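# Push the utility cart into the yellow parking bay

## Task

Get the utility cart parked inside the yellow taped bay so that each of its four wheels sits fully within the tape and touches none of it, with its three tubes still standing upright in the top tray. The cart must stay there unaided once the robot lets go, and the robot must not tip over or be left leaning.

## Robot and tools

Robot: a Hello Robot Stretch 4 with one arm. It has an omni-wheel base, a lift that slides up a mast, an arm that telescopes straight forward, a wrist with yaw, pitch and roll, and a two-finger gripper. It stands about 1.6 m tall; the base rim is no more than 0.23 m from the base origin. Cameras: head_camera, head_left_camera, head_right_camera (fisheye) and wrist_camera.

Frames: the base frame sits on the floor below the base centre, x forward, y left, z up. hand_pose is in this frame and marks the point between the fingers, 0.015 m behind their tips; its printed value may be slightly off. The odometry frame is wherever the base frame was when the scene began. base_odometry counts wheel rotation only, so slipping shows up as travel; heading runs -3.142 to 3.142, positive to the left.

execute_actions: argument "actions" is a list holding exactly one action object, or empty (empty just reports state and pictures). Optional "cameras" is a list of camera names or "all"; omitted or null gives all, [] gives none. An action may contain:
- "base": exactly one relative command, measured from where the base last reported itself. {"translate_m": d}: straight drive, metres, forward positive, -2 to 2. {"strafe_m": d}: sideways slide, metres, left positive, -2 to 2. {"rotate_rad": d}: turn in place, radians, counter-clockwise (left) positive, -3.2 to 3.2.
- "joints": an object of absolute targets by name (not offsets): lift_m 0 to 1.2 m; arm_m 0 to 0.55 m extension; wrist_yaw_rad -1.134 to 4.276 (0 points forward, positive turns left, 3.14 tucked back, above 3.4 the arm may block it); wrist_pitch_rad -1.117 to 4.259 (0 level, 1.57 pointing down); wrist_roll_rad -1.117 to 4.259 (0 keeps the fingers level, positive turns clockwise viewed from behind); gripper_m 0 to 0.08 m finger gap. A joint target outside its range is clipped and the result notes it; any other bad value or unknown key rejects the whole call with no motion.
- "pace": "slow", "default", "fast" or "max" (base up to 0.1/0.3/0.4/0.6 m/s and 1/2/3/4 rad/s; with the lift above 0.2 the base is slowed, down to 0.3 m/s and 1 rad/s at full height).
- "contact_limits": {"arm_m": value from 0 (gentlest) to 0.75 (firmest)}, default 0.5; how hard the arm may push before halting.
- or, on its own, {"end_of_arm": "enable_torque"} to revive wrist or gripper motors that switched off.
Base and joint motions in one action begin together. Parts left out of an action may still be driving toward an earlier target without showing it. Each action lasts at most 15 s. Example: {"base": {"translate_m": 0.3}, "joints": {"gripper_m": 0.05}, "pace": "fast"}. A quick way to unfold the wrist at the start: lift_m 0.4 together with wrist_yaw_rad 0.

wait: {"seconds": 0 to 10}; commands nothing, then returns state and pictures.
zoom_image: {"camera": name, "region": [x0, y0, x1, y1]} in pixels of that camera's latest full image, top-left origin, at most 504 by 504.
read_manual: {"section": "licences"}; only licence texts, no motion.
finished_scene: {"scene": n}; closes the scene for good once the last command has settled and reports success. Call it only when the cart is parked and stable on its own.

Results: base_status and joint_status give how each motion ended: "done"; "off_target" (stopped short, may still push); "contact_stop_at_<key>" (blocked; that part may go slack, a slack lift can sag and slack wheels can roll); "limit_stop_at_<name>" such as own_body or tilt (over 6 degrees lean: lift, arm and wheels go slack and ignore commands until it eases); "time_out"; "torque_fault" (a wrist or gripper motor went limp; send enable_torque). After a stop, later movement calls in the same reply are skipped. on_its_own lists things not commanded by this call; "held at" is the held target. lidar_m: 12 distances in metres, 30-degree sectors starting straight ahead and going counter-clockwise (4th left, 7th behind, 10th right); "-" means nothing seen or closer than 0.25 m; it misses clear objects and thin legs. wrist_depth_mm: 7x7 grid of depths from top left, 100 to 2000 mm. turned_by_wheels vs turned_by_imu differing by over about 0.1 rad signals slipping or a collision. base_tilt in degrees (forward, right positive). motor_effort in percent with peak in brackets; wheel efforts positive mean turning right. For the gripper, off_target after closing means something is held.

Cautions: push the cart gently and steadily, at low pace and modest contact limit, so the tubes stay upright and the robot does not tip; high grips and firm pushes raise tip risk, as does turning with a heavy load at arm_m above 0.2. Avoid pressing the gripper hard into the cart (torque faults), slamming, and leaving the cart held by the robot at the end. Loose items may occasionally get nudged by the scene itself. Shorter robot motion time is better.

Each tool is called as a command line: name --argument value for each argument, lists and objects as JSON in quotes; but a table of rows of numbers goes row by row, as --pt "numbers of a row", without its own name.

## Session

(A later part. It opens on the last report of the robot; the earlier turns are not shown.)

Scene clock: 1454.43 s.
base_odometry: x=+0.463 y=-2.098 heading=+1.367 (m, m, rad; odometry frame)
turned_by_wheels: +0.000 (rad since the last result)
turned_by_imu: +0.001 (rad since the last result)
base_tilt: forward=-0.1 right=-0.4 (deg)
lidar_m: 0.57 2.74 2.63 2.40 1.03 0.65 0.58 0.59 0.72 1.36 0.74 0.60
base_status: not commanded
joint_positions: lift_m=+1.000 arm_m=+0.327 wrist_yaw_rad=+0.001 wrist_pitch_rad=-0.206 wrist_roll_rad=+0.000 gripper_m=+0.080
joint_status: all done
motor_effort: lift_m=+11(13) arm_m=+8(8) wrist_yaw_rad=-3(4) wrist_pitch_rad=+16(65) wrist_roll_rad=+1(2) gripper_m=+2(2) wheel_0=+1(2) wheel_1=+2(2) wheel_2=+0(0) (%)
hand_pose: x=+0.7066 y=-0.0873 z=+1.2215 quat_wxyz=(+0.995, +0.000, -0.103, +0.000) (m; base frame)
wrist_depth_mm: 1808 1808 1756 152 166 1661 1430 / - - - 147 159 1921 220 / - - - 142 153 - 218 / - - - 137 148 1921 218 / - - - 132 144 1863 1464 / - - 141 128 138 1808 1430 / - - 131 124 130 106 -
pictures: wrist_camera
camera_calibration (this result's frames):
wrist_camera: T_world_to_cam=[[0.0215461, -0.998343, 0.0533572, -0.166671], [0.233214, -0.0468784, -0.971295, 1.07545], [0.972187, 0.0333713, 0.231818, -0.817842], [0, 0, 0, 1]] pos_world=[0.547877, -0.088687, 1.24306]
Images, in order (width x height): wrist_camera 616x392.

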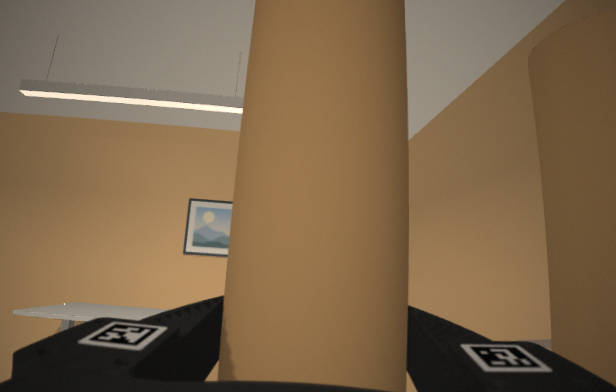

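execute_actions --actions '[{"joints": {"lift_m": 0.972, "wrist_pitch_rad": -0.31, "arm_m": 0.336}, "pace": "slow"}]' --cameras '["wrist_camera", "head_right_camera"]'

Scene clock: 1458.87 s.
base_odometry: x=+0.463 y=-2.098 heading=+1.367 (m, m, rad; odometry frame)
turned_by_wheels: +0.000 (rad since the last result)
turned_by_imu: +0.001 (rad since the last result)
base_tilt: forward=+0.0 right=-0.4 (deg)
lidar_m: 0.58 2.76 2.62 2.38 1.04 0.67 0.57 0.58 0.69 1.37 0.73 0.59
base_status: not commanded
joint_positions: lift_m=+0.973 arm_m=+0.335 wrist_yaw_rad=+0.000 wrist_pitch_rad=-0.321 wrist_roll_rad=+0.000 gripper_m=+0.080
joint_status: all done
on_its_own: wrist_pitch_rad is at rest, and its effort (+31) is outside its rest range (-23 to +23)
motor_effort: lift_m=+8(20) arm_m=+8(10) wrist_yaw_rad=-1(3) wrist_pitch_rad=+31(37) wrist_roll_rad=+0(2) gripper_m=+1(2) wheel_0=+1(1) wheel_1=+1(1) wheel_2=+0(1) (%)
hand_pose: x=+0.7072 y=-0.0874 z=+1.2183 quat_wxyz=(+0.987, +0.000, -0.160, +0.000) (m; base frame)
wrist_depth_mm: 1618 1576 1576 163 181 1499 1397 / - - 1921 155 170 1808 225 / - - - 148 161 - 220 / - - - 141 154 1983 216 / - - - 134 147 1921 214 / - - 142 129 138 1808 1397 / - - 131 124 130 106 -
pictures: head_right_camera, wrist_camera
camera_calibration (this result's frames):
wrist_camera: T_world_to_cam=[[0.0151418, -0.998375, 0.0549371, -0.163976], [0.343321, -0.0464118, -0.938071, 0.953921], [0.939096, 0.0330651, 0.34206, -0.928636], [0, 0, 0, 1]] pos_world=[0.547061, -0.0887306, 1.2215]
Images, in order (width x height): head_right_camera 420x672, wrist_camera 616x392.

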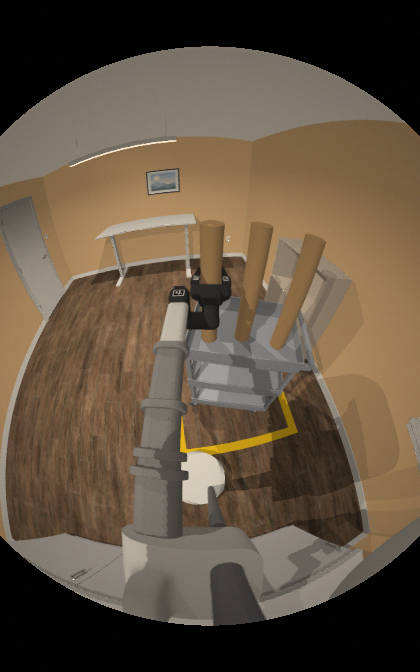

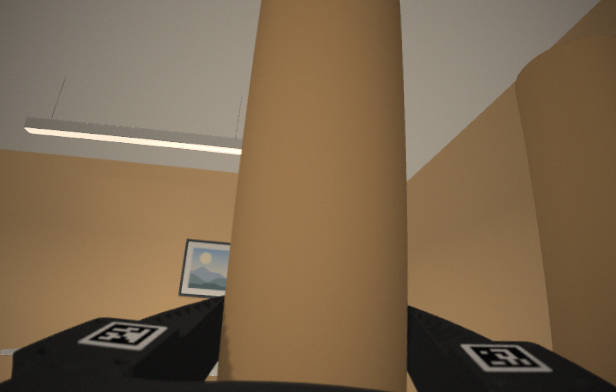

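execute_actions --actions '[{"joints": {"lift_m": 0.966, "arm_m": 0.357}, "pace": "slow"}]' --cameras '["wrist_camera"]'

Scene clock: 1470.43 s.
base_odometry: x=+0.463 y=-2.098 heading=+1.367 (m, m, rad; odometry frame)
turned_by_wheels: +0.000 (rad since the last result)
turned_by_imu: +0.001 (rad since the last result)
base_tilt: forward=+0.0 right=-0.3 (deg)
lidar_m: 0.59 2.74 2.62 2.39 1.03 0.63 0.57 0.58 0.72 1.36 0.74 0.59
base_status: not commanded
joint_positions: lift_m=+0.967 arm_m=+0.356 wrist_yaw_rad=+0.000 wrist_pitch_rad=-0.327 wrist_roll_rad=+0.000 gripper_m=+0.080
joint_status: all done
on_its_own: wrist_pitch_rad is at rest, and its effort (+49) is outside its rest range (-23 to +23)
motor_effort: lift_m=+6(7) arm_m=+8(10) wrist_yaw_rad=-2(2) wrist_pitch_rad=+49(52) wrist_roll_rad=+1(0) gripper_m=+2(0) wheel_0=+1(1) wheel_1=+1(1) wheel_2=+0(0) (%)
hand_pose: x=+0.7279 y=-0.0874 z=+1.2137 quat_wxyz=(+0.987, +0.000, -0.163, +0.000) (m; base frame)
wrist_depth_mm: 1618 1576 1618 173 198 1430 1366 / - 1983 1921 163 182 1756 220 / - - - 153 169 - 221 / - - - 144 158 1983 1464 / - - - 137 150 1921 1464 / - - 142 130 139 1808 1430 / - - 131 124 130 106 -
pictures: wrist_camera
camera_calibration (this result's frames):
wrist_camera: T_world_to_cam=[[0.0148809, -0.998365, 0.0551891, -0.164126], [0.348606, -0.0465517, -0.936113, 0.936231], [0.937151, 0.0331695, 0.347343, -0.951426], [0, 0, 0, 1]] pos_world=[0.567697, -0.0887167, 1.21595]
Images, in order (width x height): wrist_camera 616x392.

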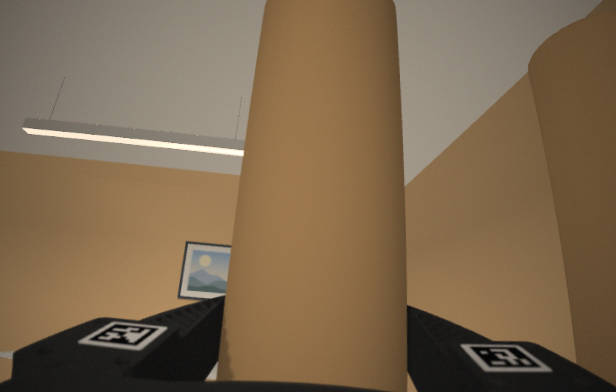

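execute_actions --actions '[{"joints": {"lift_m": 0.950, "wrist_pitch_rad": -0.385, "arm_m": 0.363}, "pace": "slow"}]' --cameras '["wrist_camera"]'

Scene clock: 1476.10 s.
base_odometry: x=+0.463 y=-2.098 heading=+1.367 (m, m, rad; odometry frame)
turned_by_wheels: +0.000 (rad since the last result)
turned_by_imu: +0.001 (rad since the last result)
base_tilt: forward=-0.1 right=-0.4 (deg)
lidar_m: 0.58 2.76 2.61 2.39 1.03 0.65 0.57 0.57 0.72 1.37 0.75 0.60
base_status: not commanded
joint_positions: lift_m=+0.951 arm_m=+0.362 wrist_yaw_rad=+0.001 wrist_pitch_rad=-0.401 wrist_roll_rad=+0.000 gripper_m=+0.080
joint_status: all done
on_its_own: wrist_pitch_rad is at rest, and its effort (+46) is outside its rest range (-23 to +23)
motor_effort: lift_m=+6(11) arm_m=+8(9) wrist_yaw_rad=-3(2) wrist_pitch_rad=+46(45) wrist_roll_rad=+1(1) gripper_m=+2(2) wheel_0=+1(2) wheel_1=+1(1) wheel_2=+0(0) (%)
hand_pose: x=+0.7283 y=-0.0873 z=+1.2123 quat_wxyz=(+0.980, +0.000, -0.199, +0.000) (m; base frame)
wrist_depth_mm: 1537 1499 1499 188 1366 1430 1336 / 1808 1756 1756 174 206 1618 223 / - - - 160 181 1921 219 / - - - 149 166 - 1464 / - - - 139 154 1921 1464 / - - 143 131 141 1808 1430 / - - 130 123 129 106 -
pictures: wrist_camera
camera_calibration (this result's frames):
wrist_camera: T_world_to_cam=[[0.0108887, -0.998358, 0.0562409, -0.162393], [0.416839, -0.0465923, -0.907786, 0.850794], [0.908915, 0.033328, 0.415647, -1.01359], [0, 0, 0, 1]] pos_world=[0.568391, -0.0887045, 1.20277]
Images, in order (width x height): wrist_camera 616x392.

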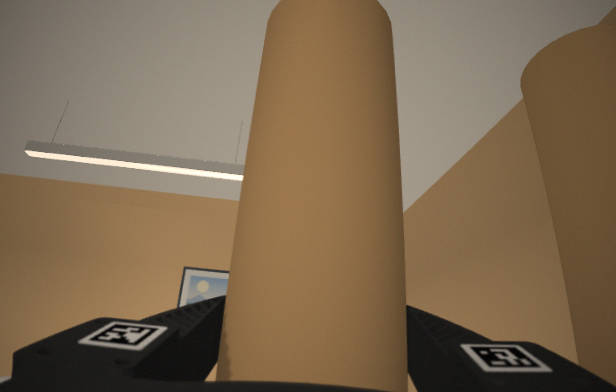

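execute_actions --actions '[{"joints": {"lift_m": 0.934, "wrist_pitch_rad": -0.46, "arm_m": 0.369}, "pace": "slow"}]' --cameras '["wrist_camera"]'

Scene clock: 1482.33 s.
base_odometry: x=+0.463 y=-2.098 heading=+1.367 (m, m, rad; odometry frame)
turned_by_wheels: +0.000 (rad since the last result)
turned_by_imu: +0.001 (rad since the last result)
base_tilt: forward=+0.0 right=-0.5 (deg)
lidar_m: 0.59 2.76 2.63 2.38 1.04 0.66 0.57 0.56 0.72 1.35 0.73 0.60
base_status: not commanded
joint_positions: lift_m=+0.935 arm_m=+0.368 wrist_yaw_rad=+0.001 wrist_pitch_rad=-0.476 wrist_roll_rad=+0.000 gripper_m=+0.080
joint_status: all done
on_its_own: wrist_pitch_rad is at rest, and its effort (+46) is outside its rest range (-23 to +23)
motor_effort: lift_m=+6(13) arm_m=+8(8) wrist_yaw_rad=-2(3) wrist_pitch_rad=+46(46) wrist_roll_rad=+1(1) gripper_m=+1(2) wheel_0=+1(1) wheel_1=+1(1) wheel_2=+1(0) (%)
hand_pose: x=+0.7276 y=-0.0873 z=+1.2107 quat_wxyz=(+0.972, +0.000, -0.236, +0.000) (m; base frame)
wrist_depth_mm: 1464 1430 1397 205 1308 1336 1281 / 1708 1661 1661 186 1430 1537 229 / - - - 167 199 1863 220 / - - - 153 174 - 219 / - - - 142 157 1921 1464 / - - 144 131 142 1808 1430 / - - 130 123 129 106 -
pictures: wrist_camera
camera_calibration (this result's frames):
wrist_camera: T_world_to_cam=[[0.00666687, -0.99836, 0.0568595, -0.159974], [0.483455, -0.0465558, -0.87413, 0.760436], [0.875344, 0.0333167, 0.482352, -1.0686], [0, 0, 0, 1]] pos_world=[0.56882, -0.0887072, 1.18926]
Images, in order (width x height): wrist_camera 616x392.

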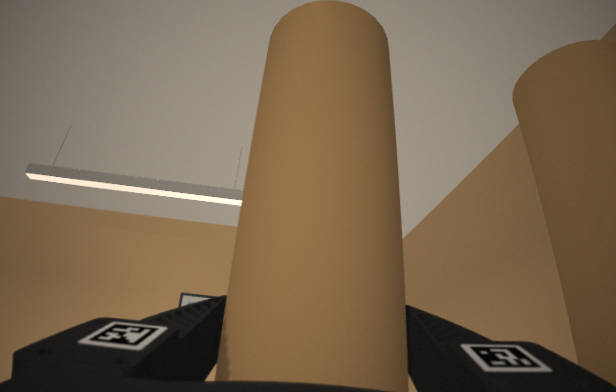

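execute_actions --actions '[{"joints": {"lift_m": 0.918, "wrist_pitch_rad": -0.54, "arm_m": 0.378}, "pace": "slow"}]' --cameras '["wrist_camera"]'

Scene clock: 1488.20 s.
base_odometry: x=+0.463 y=-2.098 heading=+1.367 (m, m, rad; odometry frame)
turned_by_wheels: +0.000 (rad since the last result)
turned_by_imu: +0.001 (rad since the last result)
base_tilt: forward=+0.0 right=-0.4 (deg)
lidar_m: 0.57 2.76 2.63 2.38 1.03 0.65 0.56 0.58 0.72 1.37 0.75 0.60
base_status: not commanded
joint_positions: lift_m=+0.919 arm_m=+0.377 wrist_yaw_rad=+0.001 wrist_pitch_rad=-0.555 wrist_roll_rad=+0.000 gripper_m=+0.080
joint_status: all done
on_its_own: wrist_pitch_rad is at rest, and its effort (+41) is outside its rest range (-23 to +23)
motor_effort: lift_m=+6(10) arm_m=+8(8) wrist_yaw_rad=-3(2) wrist_pitch_rad=+41(42) wrist_roll_rad=+1(1) gripper_m=+4(2) wheel_0=+1(2) wheel_1=+1(1) wheel_2=+0(0) (%)
hand_pose: x=+0.7283 y=-0.0873 z=+1.2093 quat_wxyz=(+0.962, +0.000, -0.274, +0.000) (m; base frame)
wrist_depth_mm: 1397 1366 1366 229 1281 1281 1281 / 1618 1618 1537 200 1397 1430 236 / 1983 1863 1863 177 1661 1756 224 / - - - 158 185 - 218 / - - - 144 162 1921 1464 / - - 144 132 143 1863 1430 / - - 129 122 129 106 -
pictures: wrist_camera
camera_calibration (this result's frames):
wrist_camera: T_world_to_cam=[[0.00216079, -0.998362, 0.057171, -0.156999], [0.550883, -0.0465256, -0.833284, 0.660351], [0.834579, 0.0332951, 0.54988, -1.12054], [0, 0, 0, 1]] pos_world=[0.571739, -0.0887101, 1.1754]
Images, in order (width x height): wrist_camera 616x392.

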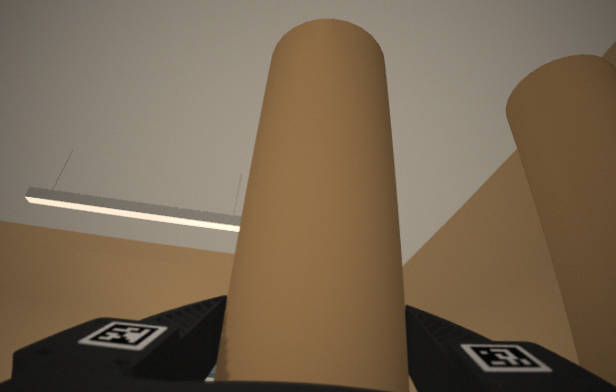

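execute_actions --actions '[{"joints": {"lift_m": 0.909}, "pace": "slow"}]' --cameras '["wrist_camera"]'

Scene clock: 1491.77 s.
base_odometry: x=+0.463 y=-2.098 heading=+1.367 (m, m, rad; odometry frame)
turned_by_wheels: +0.000 (rad since the last result)
turned_by_imu: +0.001 (rad since the last result)
base_tilt: forward=-0.1 right=-0.5 (deg)
lidar_m: 0.59 2.76 2.65 2.39 1.02 0.65 0.57 0.58 0.73 1.36 0.73 0.60
base_status: not commanded
joint_positions: lift_m=+0.910 arm_m=+0.377 wrist_yaw_rad=+0.001 wrist_pitch_rad=-0.558 wrist_roll_rad=+0.000 gripper_m=+0.080
joint_status: all done
on_its_own: wrist_pitch_rad is at rest, and its effort (+53) is outside its rest range (-23 to +23)
motor_effort: lift_m=+4(9) arm_m=+8(8) wrist_yaw_rad=-3(3) wrist_pitch_rad=+53(52) wrist_roll_rad=+1(1) gripper_m=-1(2) wheel_0=+2(1) wheel_1=+1(1) wheel_2=+1(0) (%)
hand_pose: x=+0.7279 y=-0.0873 z=+1.2012 quat_wxyz=(+0.961, +0.000, -0.275, +0.000) (m; base frame)
wrist_depth_mm: 1366 1366 1366 230 1308 1281 1281 / 1576 1618 1537 202 1397 1430 238 / 1863 1863 1863 178 1661 1756 226 / - - - 159 186 - 218 / - - - 145 163 1983 1464 / - - 144 132 144 1808 1464 / - - 129 122 129 106 -
pictures: wrist_camera
camera_calibration (this result's frames):
wrist_camera: T_world_to_cam=[[0.00211469, -0.998362, 0.0571707, -0.156468], [0.553953, -0.0464279, -0.831252, 0.649073], [0.832545, 0.0334278, 0.552948, -1.11792], [0, 0, 0, 1]] pos_world=[0.57149, -0.0887068, 1.16664]
Images, in order (width x height): wrist_camera 616x392.

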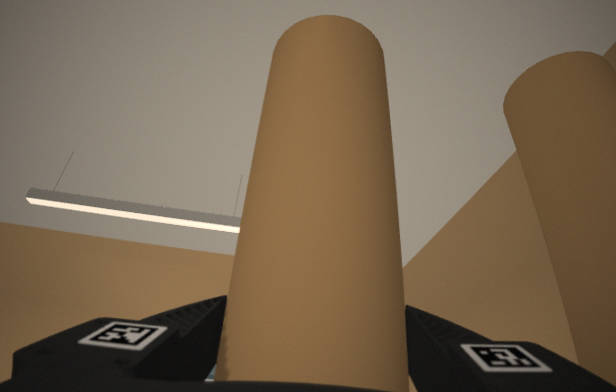

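execute_actions --actions '[{"joints": {"lift_m": 0.885, "arm_m": 0.372}, "pace": "slow"}]' --cameras '["wrist_camera"]'

Scene clock: 1495.37 s.
base_odometry: x=+0.463 y=-2.098 heading=+1.367 (m, m, rad; odometry frame)
turned_by_wheels: +0.000 (rad since the last result)
turned_by_imu: +0.001 (rad since the last result)
base_tilt: forward=+0.0 right=-0.5 (deg)
lidar_m: 0.58 2.74 2.64 2.39 1.02 0.65 0.58 0.59 0.73 1.37 0.75 0.60
base_status: not commanded
joint_positions: lift_m=+0.886 arm_m=+0.374 wrist_yaw_rad=+0.001 wrist_pitch_rad=-0.550 wrist_roll_rad=+0.000 gripper_m=+0.080
joint_status: all done
on_its_own: wrist_pitch_rad is at rest, and its effort (+29) is outside its rest range (-23 to +23)
motor_effort: lift_m=+9(9) arm_m=-9(9) wrist_yaw_rad=-4(4) wrist_pitch_rad=+29(53) wrist_roll_rad=+1(1) gripper_m=+2(0) wheel_0=+2(1) wheel_1=+1(1) wheel_2=+0(1) (%)
hand_pose: x=+0.7258 y=-0.0873 z=+1.1753 quat_wxyz=(+0.962, +0.000, -0.272, +0.000) (m; base frame)
wrist_depth_mm: 1430 1397 1397 229 1308 1308 255 / 1661 1618 1618 202 1464 1499 236 / - - 1921 180 1756 1808 225 / - - - 160 189 - 218 / - - - 146 165 1983 1499 / - - 147 134 145 1808 1430 / - - 132 125 130 106 -
pictures: wrist_camera
camera_calibration (this result's frames):
wrist_camera: T_world_to_cam=[[0.00266407, -0.998361, 0.0571674, -0.155363], [0.547123, -0.046397, -0.835766, 0.638996], [0.837048, 0.0335041, 0.546102, -1.09711], [0, 0, 0, 1]] pos_world=[0.569138, -0.0887035, 1.14207]
Images, in order (width x height): wrist_camera 616x392.

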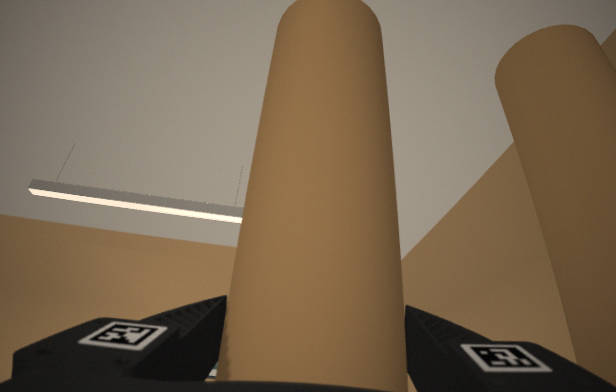

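Sliding and loosening. Continue.

execute_actions --actions '[{"joints": {"lift_m": 0.860, "arm_m": 0.366}, "pace": "slow"}]' --cameras '["wrist_camera"]'

Scene clock: 1499.27 s.
base_odometry: x=+0.463 y=-2.098 heading=+1.367 (m, m, rad; odometry frame)
turned_by_wheels: +0.000 (rad since the last result)
turned_by_imu: +0.001 (rad since the last result)
base_tilt: forward=+0.0 right=-0.5 (deg)
lidar_m: 0.59 2.76 2.63 2.40 1.02 0.65 0.56 0.58 0.72 1.37 0.75 0.58
base_status: not commanded
joint_positions: lift_m=+0.860 arm_m=+0.367 wrist_yaw_rad=+0.001 wrist_pitch_rad=-0.538 wrist_roll_rad=+0.000 gripper_m=+0.080
joint_status: all done
motor_effort: lift_m=+15(15) arm_m=-8(9) wrist_yaw_rad=-4(4) wrist_pitch_rad=-5(28) wrist_roll_rad=+1(1) gripper_m=+2(2) wheel_0=+2(1) wheel_1=+1(1) wheel_2=+0(0) (%)
hand_pose: x=+0.7210 y=-0.0873 z=+1.1477 quat_wxyz=(+0.964, +0.000, -0.266, +0.000) (m; base frame)
wrist_depth_mm: 1499 1464 1464 236 1397 1336 254 / 1708 1708 1661 208 1537 1537 237 / - - - 186 1808 1808 224 / - - - 167 - - 218 / - - - 153 180 1983 217 / - - 151 140 152 1808 1430 / - - 136 131 136 106 -
pictures: wrist_camera
camera_calibration (this result's frames):
wrist_camera: T_world_to_cam=[[0.00327995, -0.998361, 0.057137, -0.154191], [0.537302, -0.0464295, -0.842111, 0.632911], [0.843384, 0.0334619, 0.536269, -1.07131], [0, 0, 0, 1]] pos_world=[0.563963, -0.0887045, 1.1163]
Images, in order (width x height): wrist_camera 616x392.

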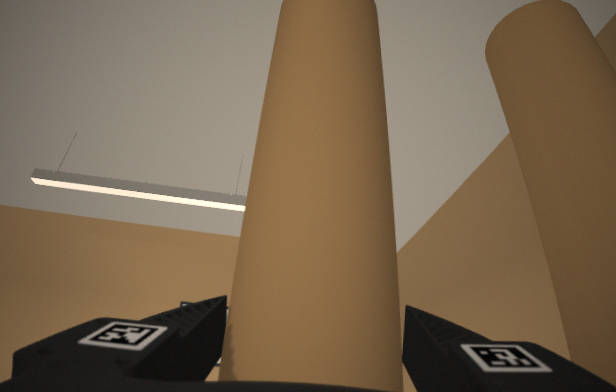

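Nearly free (effort −5). Lower a bit more while retracting slowly.

execute_actions --actions '[{"joints": {"lift_m": 0.850, "arm_m": 0.345}, "pace": "slow"}]' --cameras '["wrist_camera", "head_right_camera"]'

Scene clock: 1503.50 s.
base_odometry: x=+0.463 y=-2.098 heading=+1.367 (m, m, rad; odometry frame)
turned_by_wheels: +0.000 (rad since the last result)
turned_by_imu: +0.001 (rad since the last result)
base_tilt: forward=-0.2 right=-0.5 (deg)
lidar_m: 0.58 2.75 2.64 2.39 1.01 0.64 0.58 0.58 0.73 1.36 0.74 0.58
base_status: not commanded
joint_positions: lift_m=+0.850 arm_m=+0.347 wrist_yaw_rad=+0.001 wrist_pitch_rad=-0.538 wrist_roll_rad=+0.000 gripper_m=+0.080
joint_status: all done
motor_effort: lift_m=+15(17) arm_m=-8(7) wrist_yaw_rad=-2(4) wrist_pitch_rad=-6(7) wrist_roll_rad=+1(1) gripper_m=+1(0) wheel_0=+2(2) wheel_1=+1(2) wheel_2=+1(1) (%)
hand_pose: x=+0.7001 y=-0.0873 z=+1.1376 quat_wxyz=(+0.964, +0.000, -0.266, +0.000) (m; base frame)
wrist_depth_mm: 1499 1464 1464 270 1397 1308 285 / 1756 1708 1708 237 1576 314 255 / - - - 213 1921 1808 236 / - - - 192 - - 224 / - - - 177 - 1921 216 / - - 170 161 176 1808 211 / - - 154 150 154 106 -
pictures: head_right_camera, wrist_camera
camera_calibration (this result's frames):
wrist_camera: T_world_to_cam=[[0.00311002, -0.998361, 0.0571375, -0.153462], [0.536937, -0.0465354, -0.842338, 0.636161], [0.843617, 0.0332989, 0.535912, -1.048], [0, 0, 0, 1]] pos_world=[0.543007, -0.0887093, 1.10627]
Images, in order (width x height): head_right_camera 420x672, wrist_camera 616x392.

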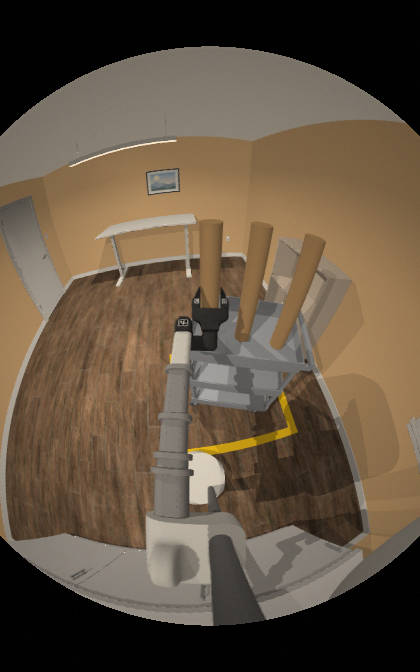

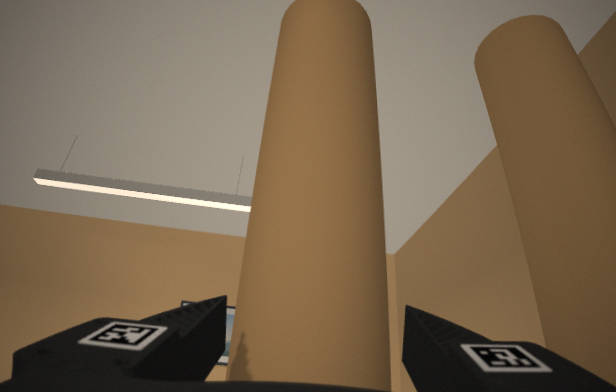

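execute_actions --actions '[{"joints": {"arm_m": 0.0}}]'

Scene clock: 1510.27 s.
base_odometry: x=+0.463 y=-2.098 heading=+1.367 (m, m, rad; odometry frame)
turned_by_wheels: +0.000 (rad since the last result)
turned_by_imu: +0.001 (rad since the last result)
base_tilt: forward=+0.0 right=-0.4 (deg)
lidar_m: 0.58 2.76 2.63 2.37 1.02 0.65 0.56 0.59 0.72 1.36 0.73 0.60
base_status: not commanded
joint_positions: lift_m=+0.850 arm_m=+0.002 wrist_yaw_rad=+0.000 wrist_pitch_rad=-0.538 wrist_roll_rad=+0.000 gripper_m=+0.080
joint_status: all done
motor_effort: lift_m=+15(15) arm_m=-8(10) wrist_yaw_rad=+0(3) wrist_pitch_rad=-7(7) wrist_roll_rad=+1(1) gripper_m=+2(3) wheel_0=+1(1) wheel_1=+1(1) wheel_2=+0(0) (%)
hand_pose: x=+0.3554 y=-0.0874 z=+1.1376 quat_wxyz=(+0.964, +0.000, -0.266, +0.000) (m; base frame)
wrist_depth_mm: 1499 1464 1499 1430 1430 1397 1366 / 1708 1708 1708 1661 1618 1618 1499 / - - - - - 1921 1576 / - - - - - - 1397 / - - - 569 - 1921 504 / - - - 517 - 1756 488 / - - - 477 - 106 -
pictures: head_camera, head_left_camera, head_right_camera, wrist_camera
camera_calibration (this result's frames):
wrist_camera: T_world_to_cam=[[0.00243846, -0.998359, 0.0572144, -0.152353], [0.53678, -0.0469664, -0.842414, 0.821337], [0.843719, 0.0327657, 0.535784, -0.757094], [0, 0, 0, 1]] pos_world=[0.19827, -0.0887207, 1.10626]
Images, in order (width x height): head_camera 420x560, head_left_camera 420x672, head_right_camera 420x672, wrist_camera 616x392.

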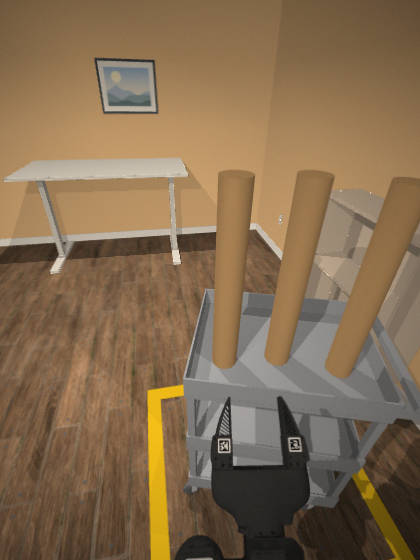

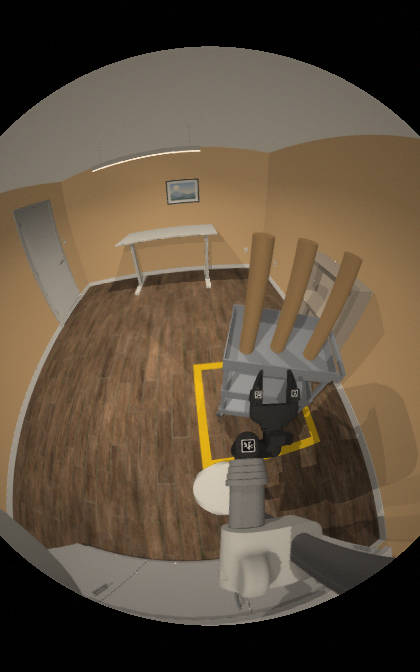

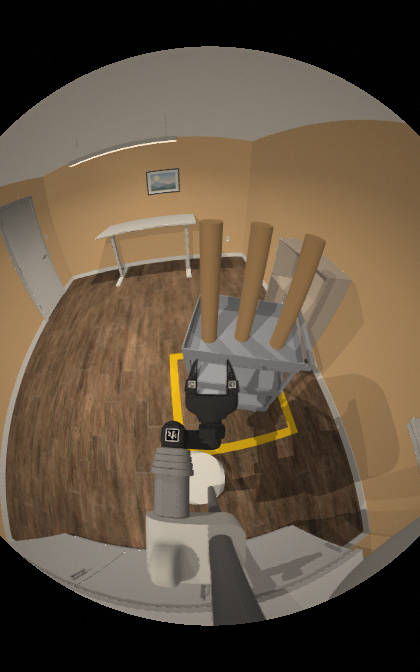

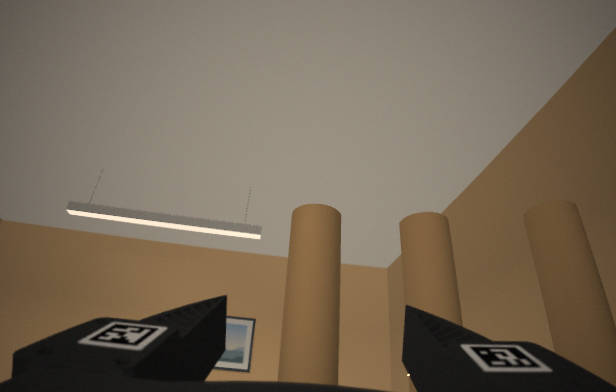

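zoom_image --camera "head_right_camera" --region '[230, 370, 320, 460]'

zoom_image --camera "head_camera" --region '[130, 370, 420, 560]'

Region (230, 370, 320, 460) of head_right_camera's 420x672 image, scaled by 5.600, with more detail than that image has.

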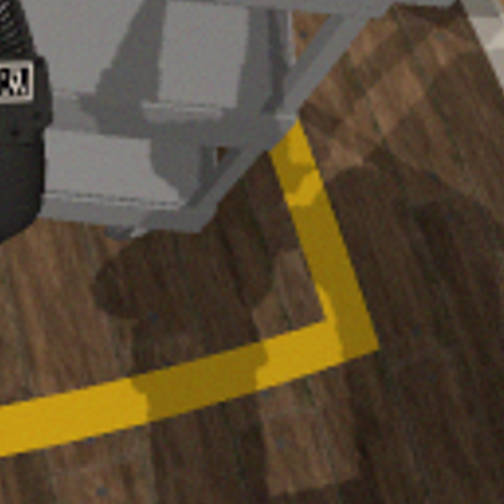

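Region (130, 370, 420, 560) of head_camera's 420x560 image, scaled by 1.738, with more detail than that image has; it fills the top 330 rows of this view, and the rest is white.

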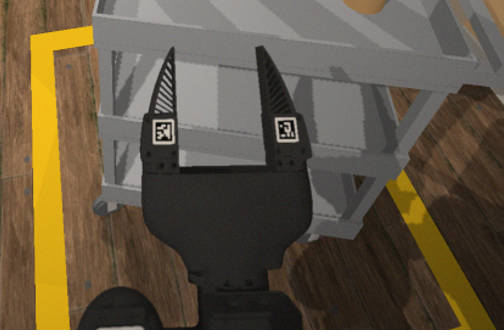

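finished_scene --scene 2

The scene is finished: the task was done.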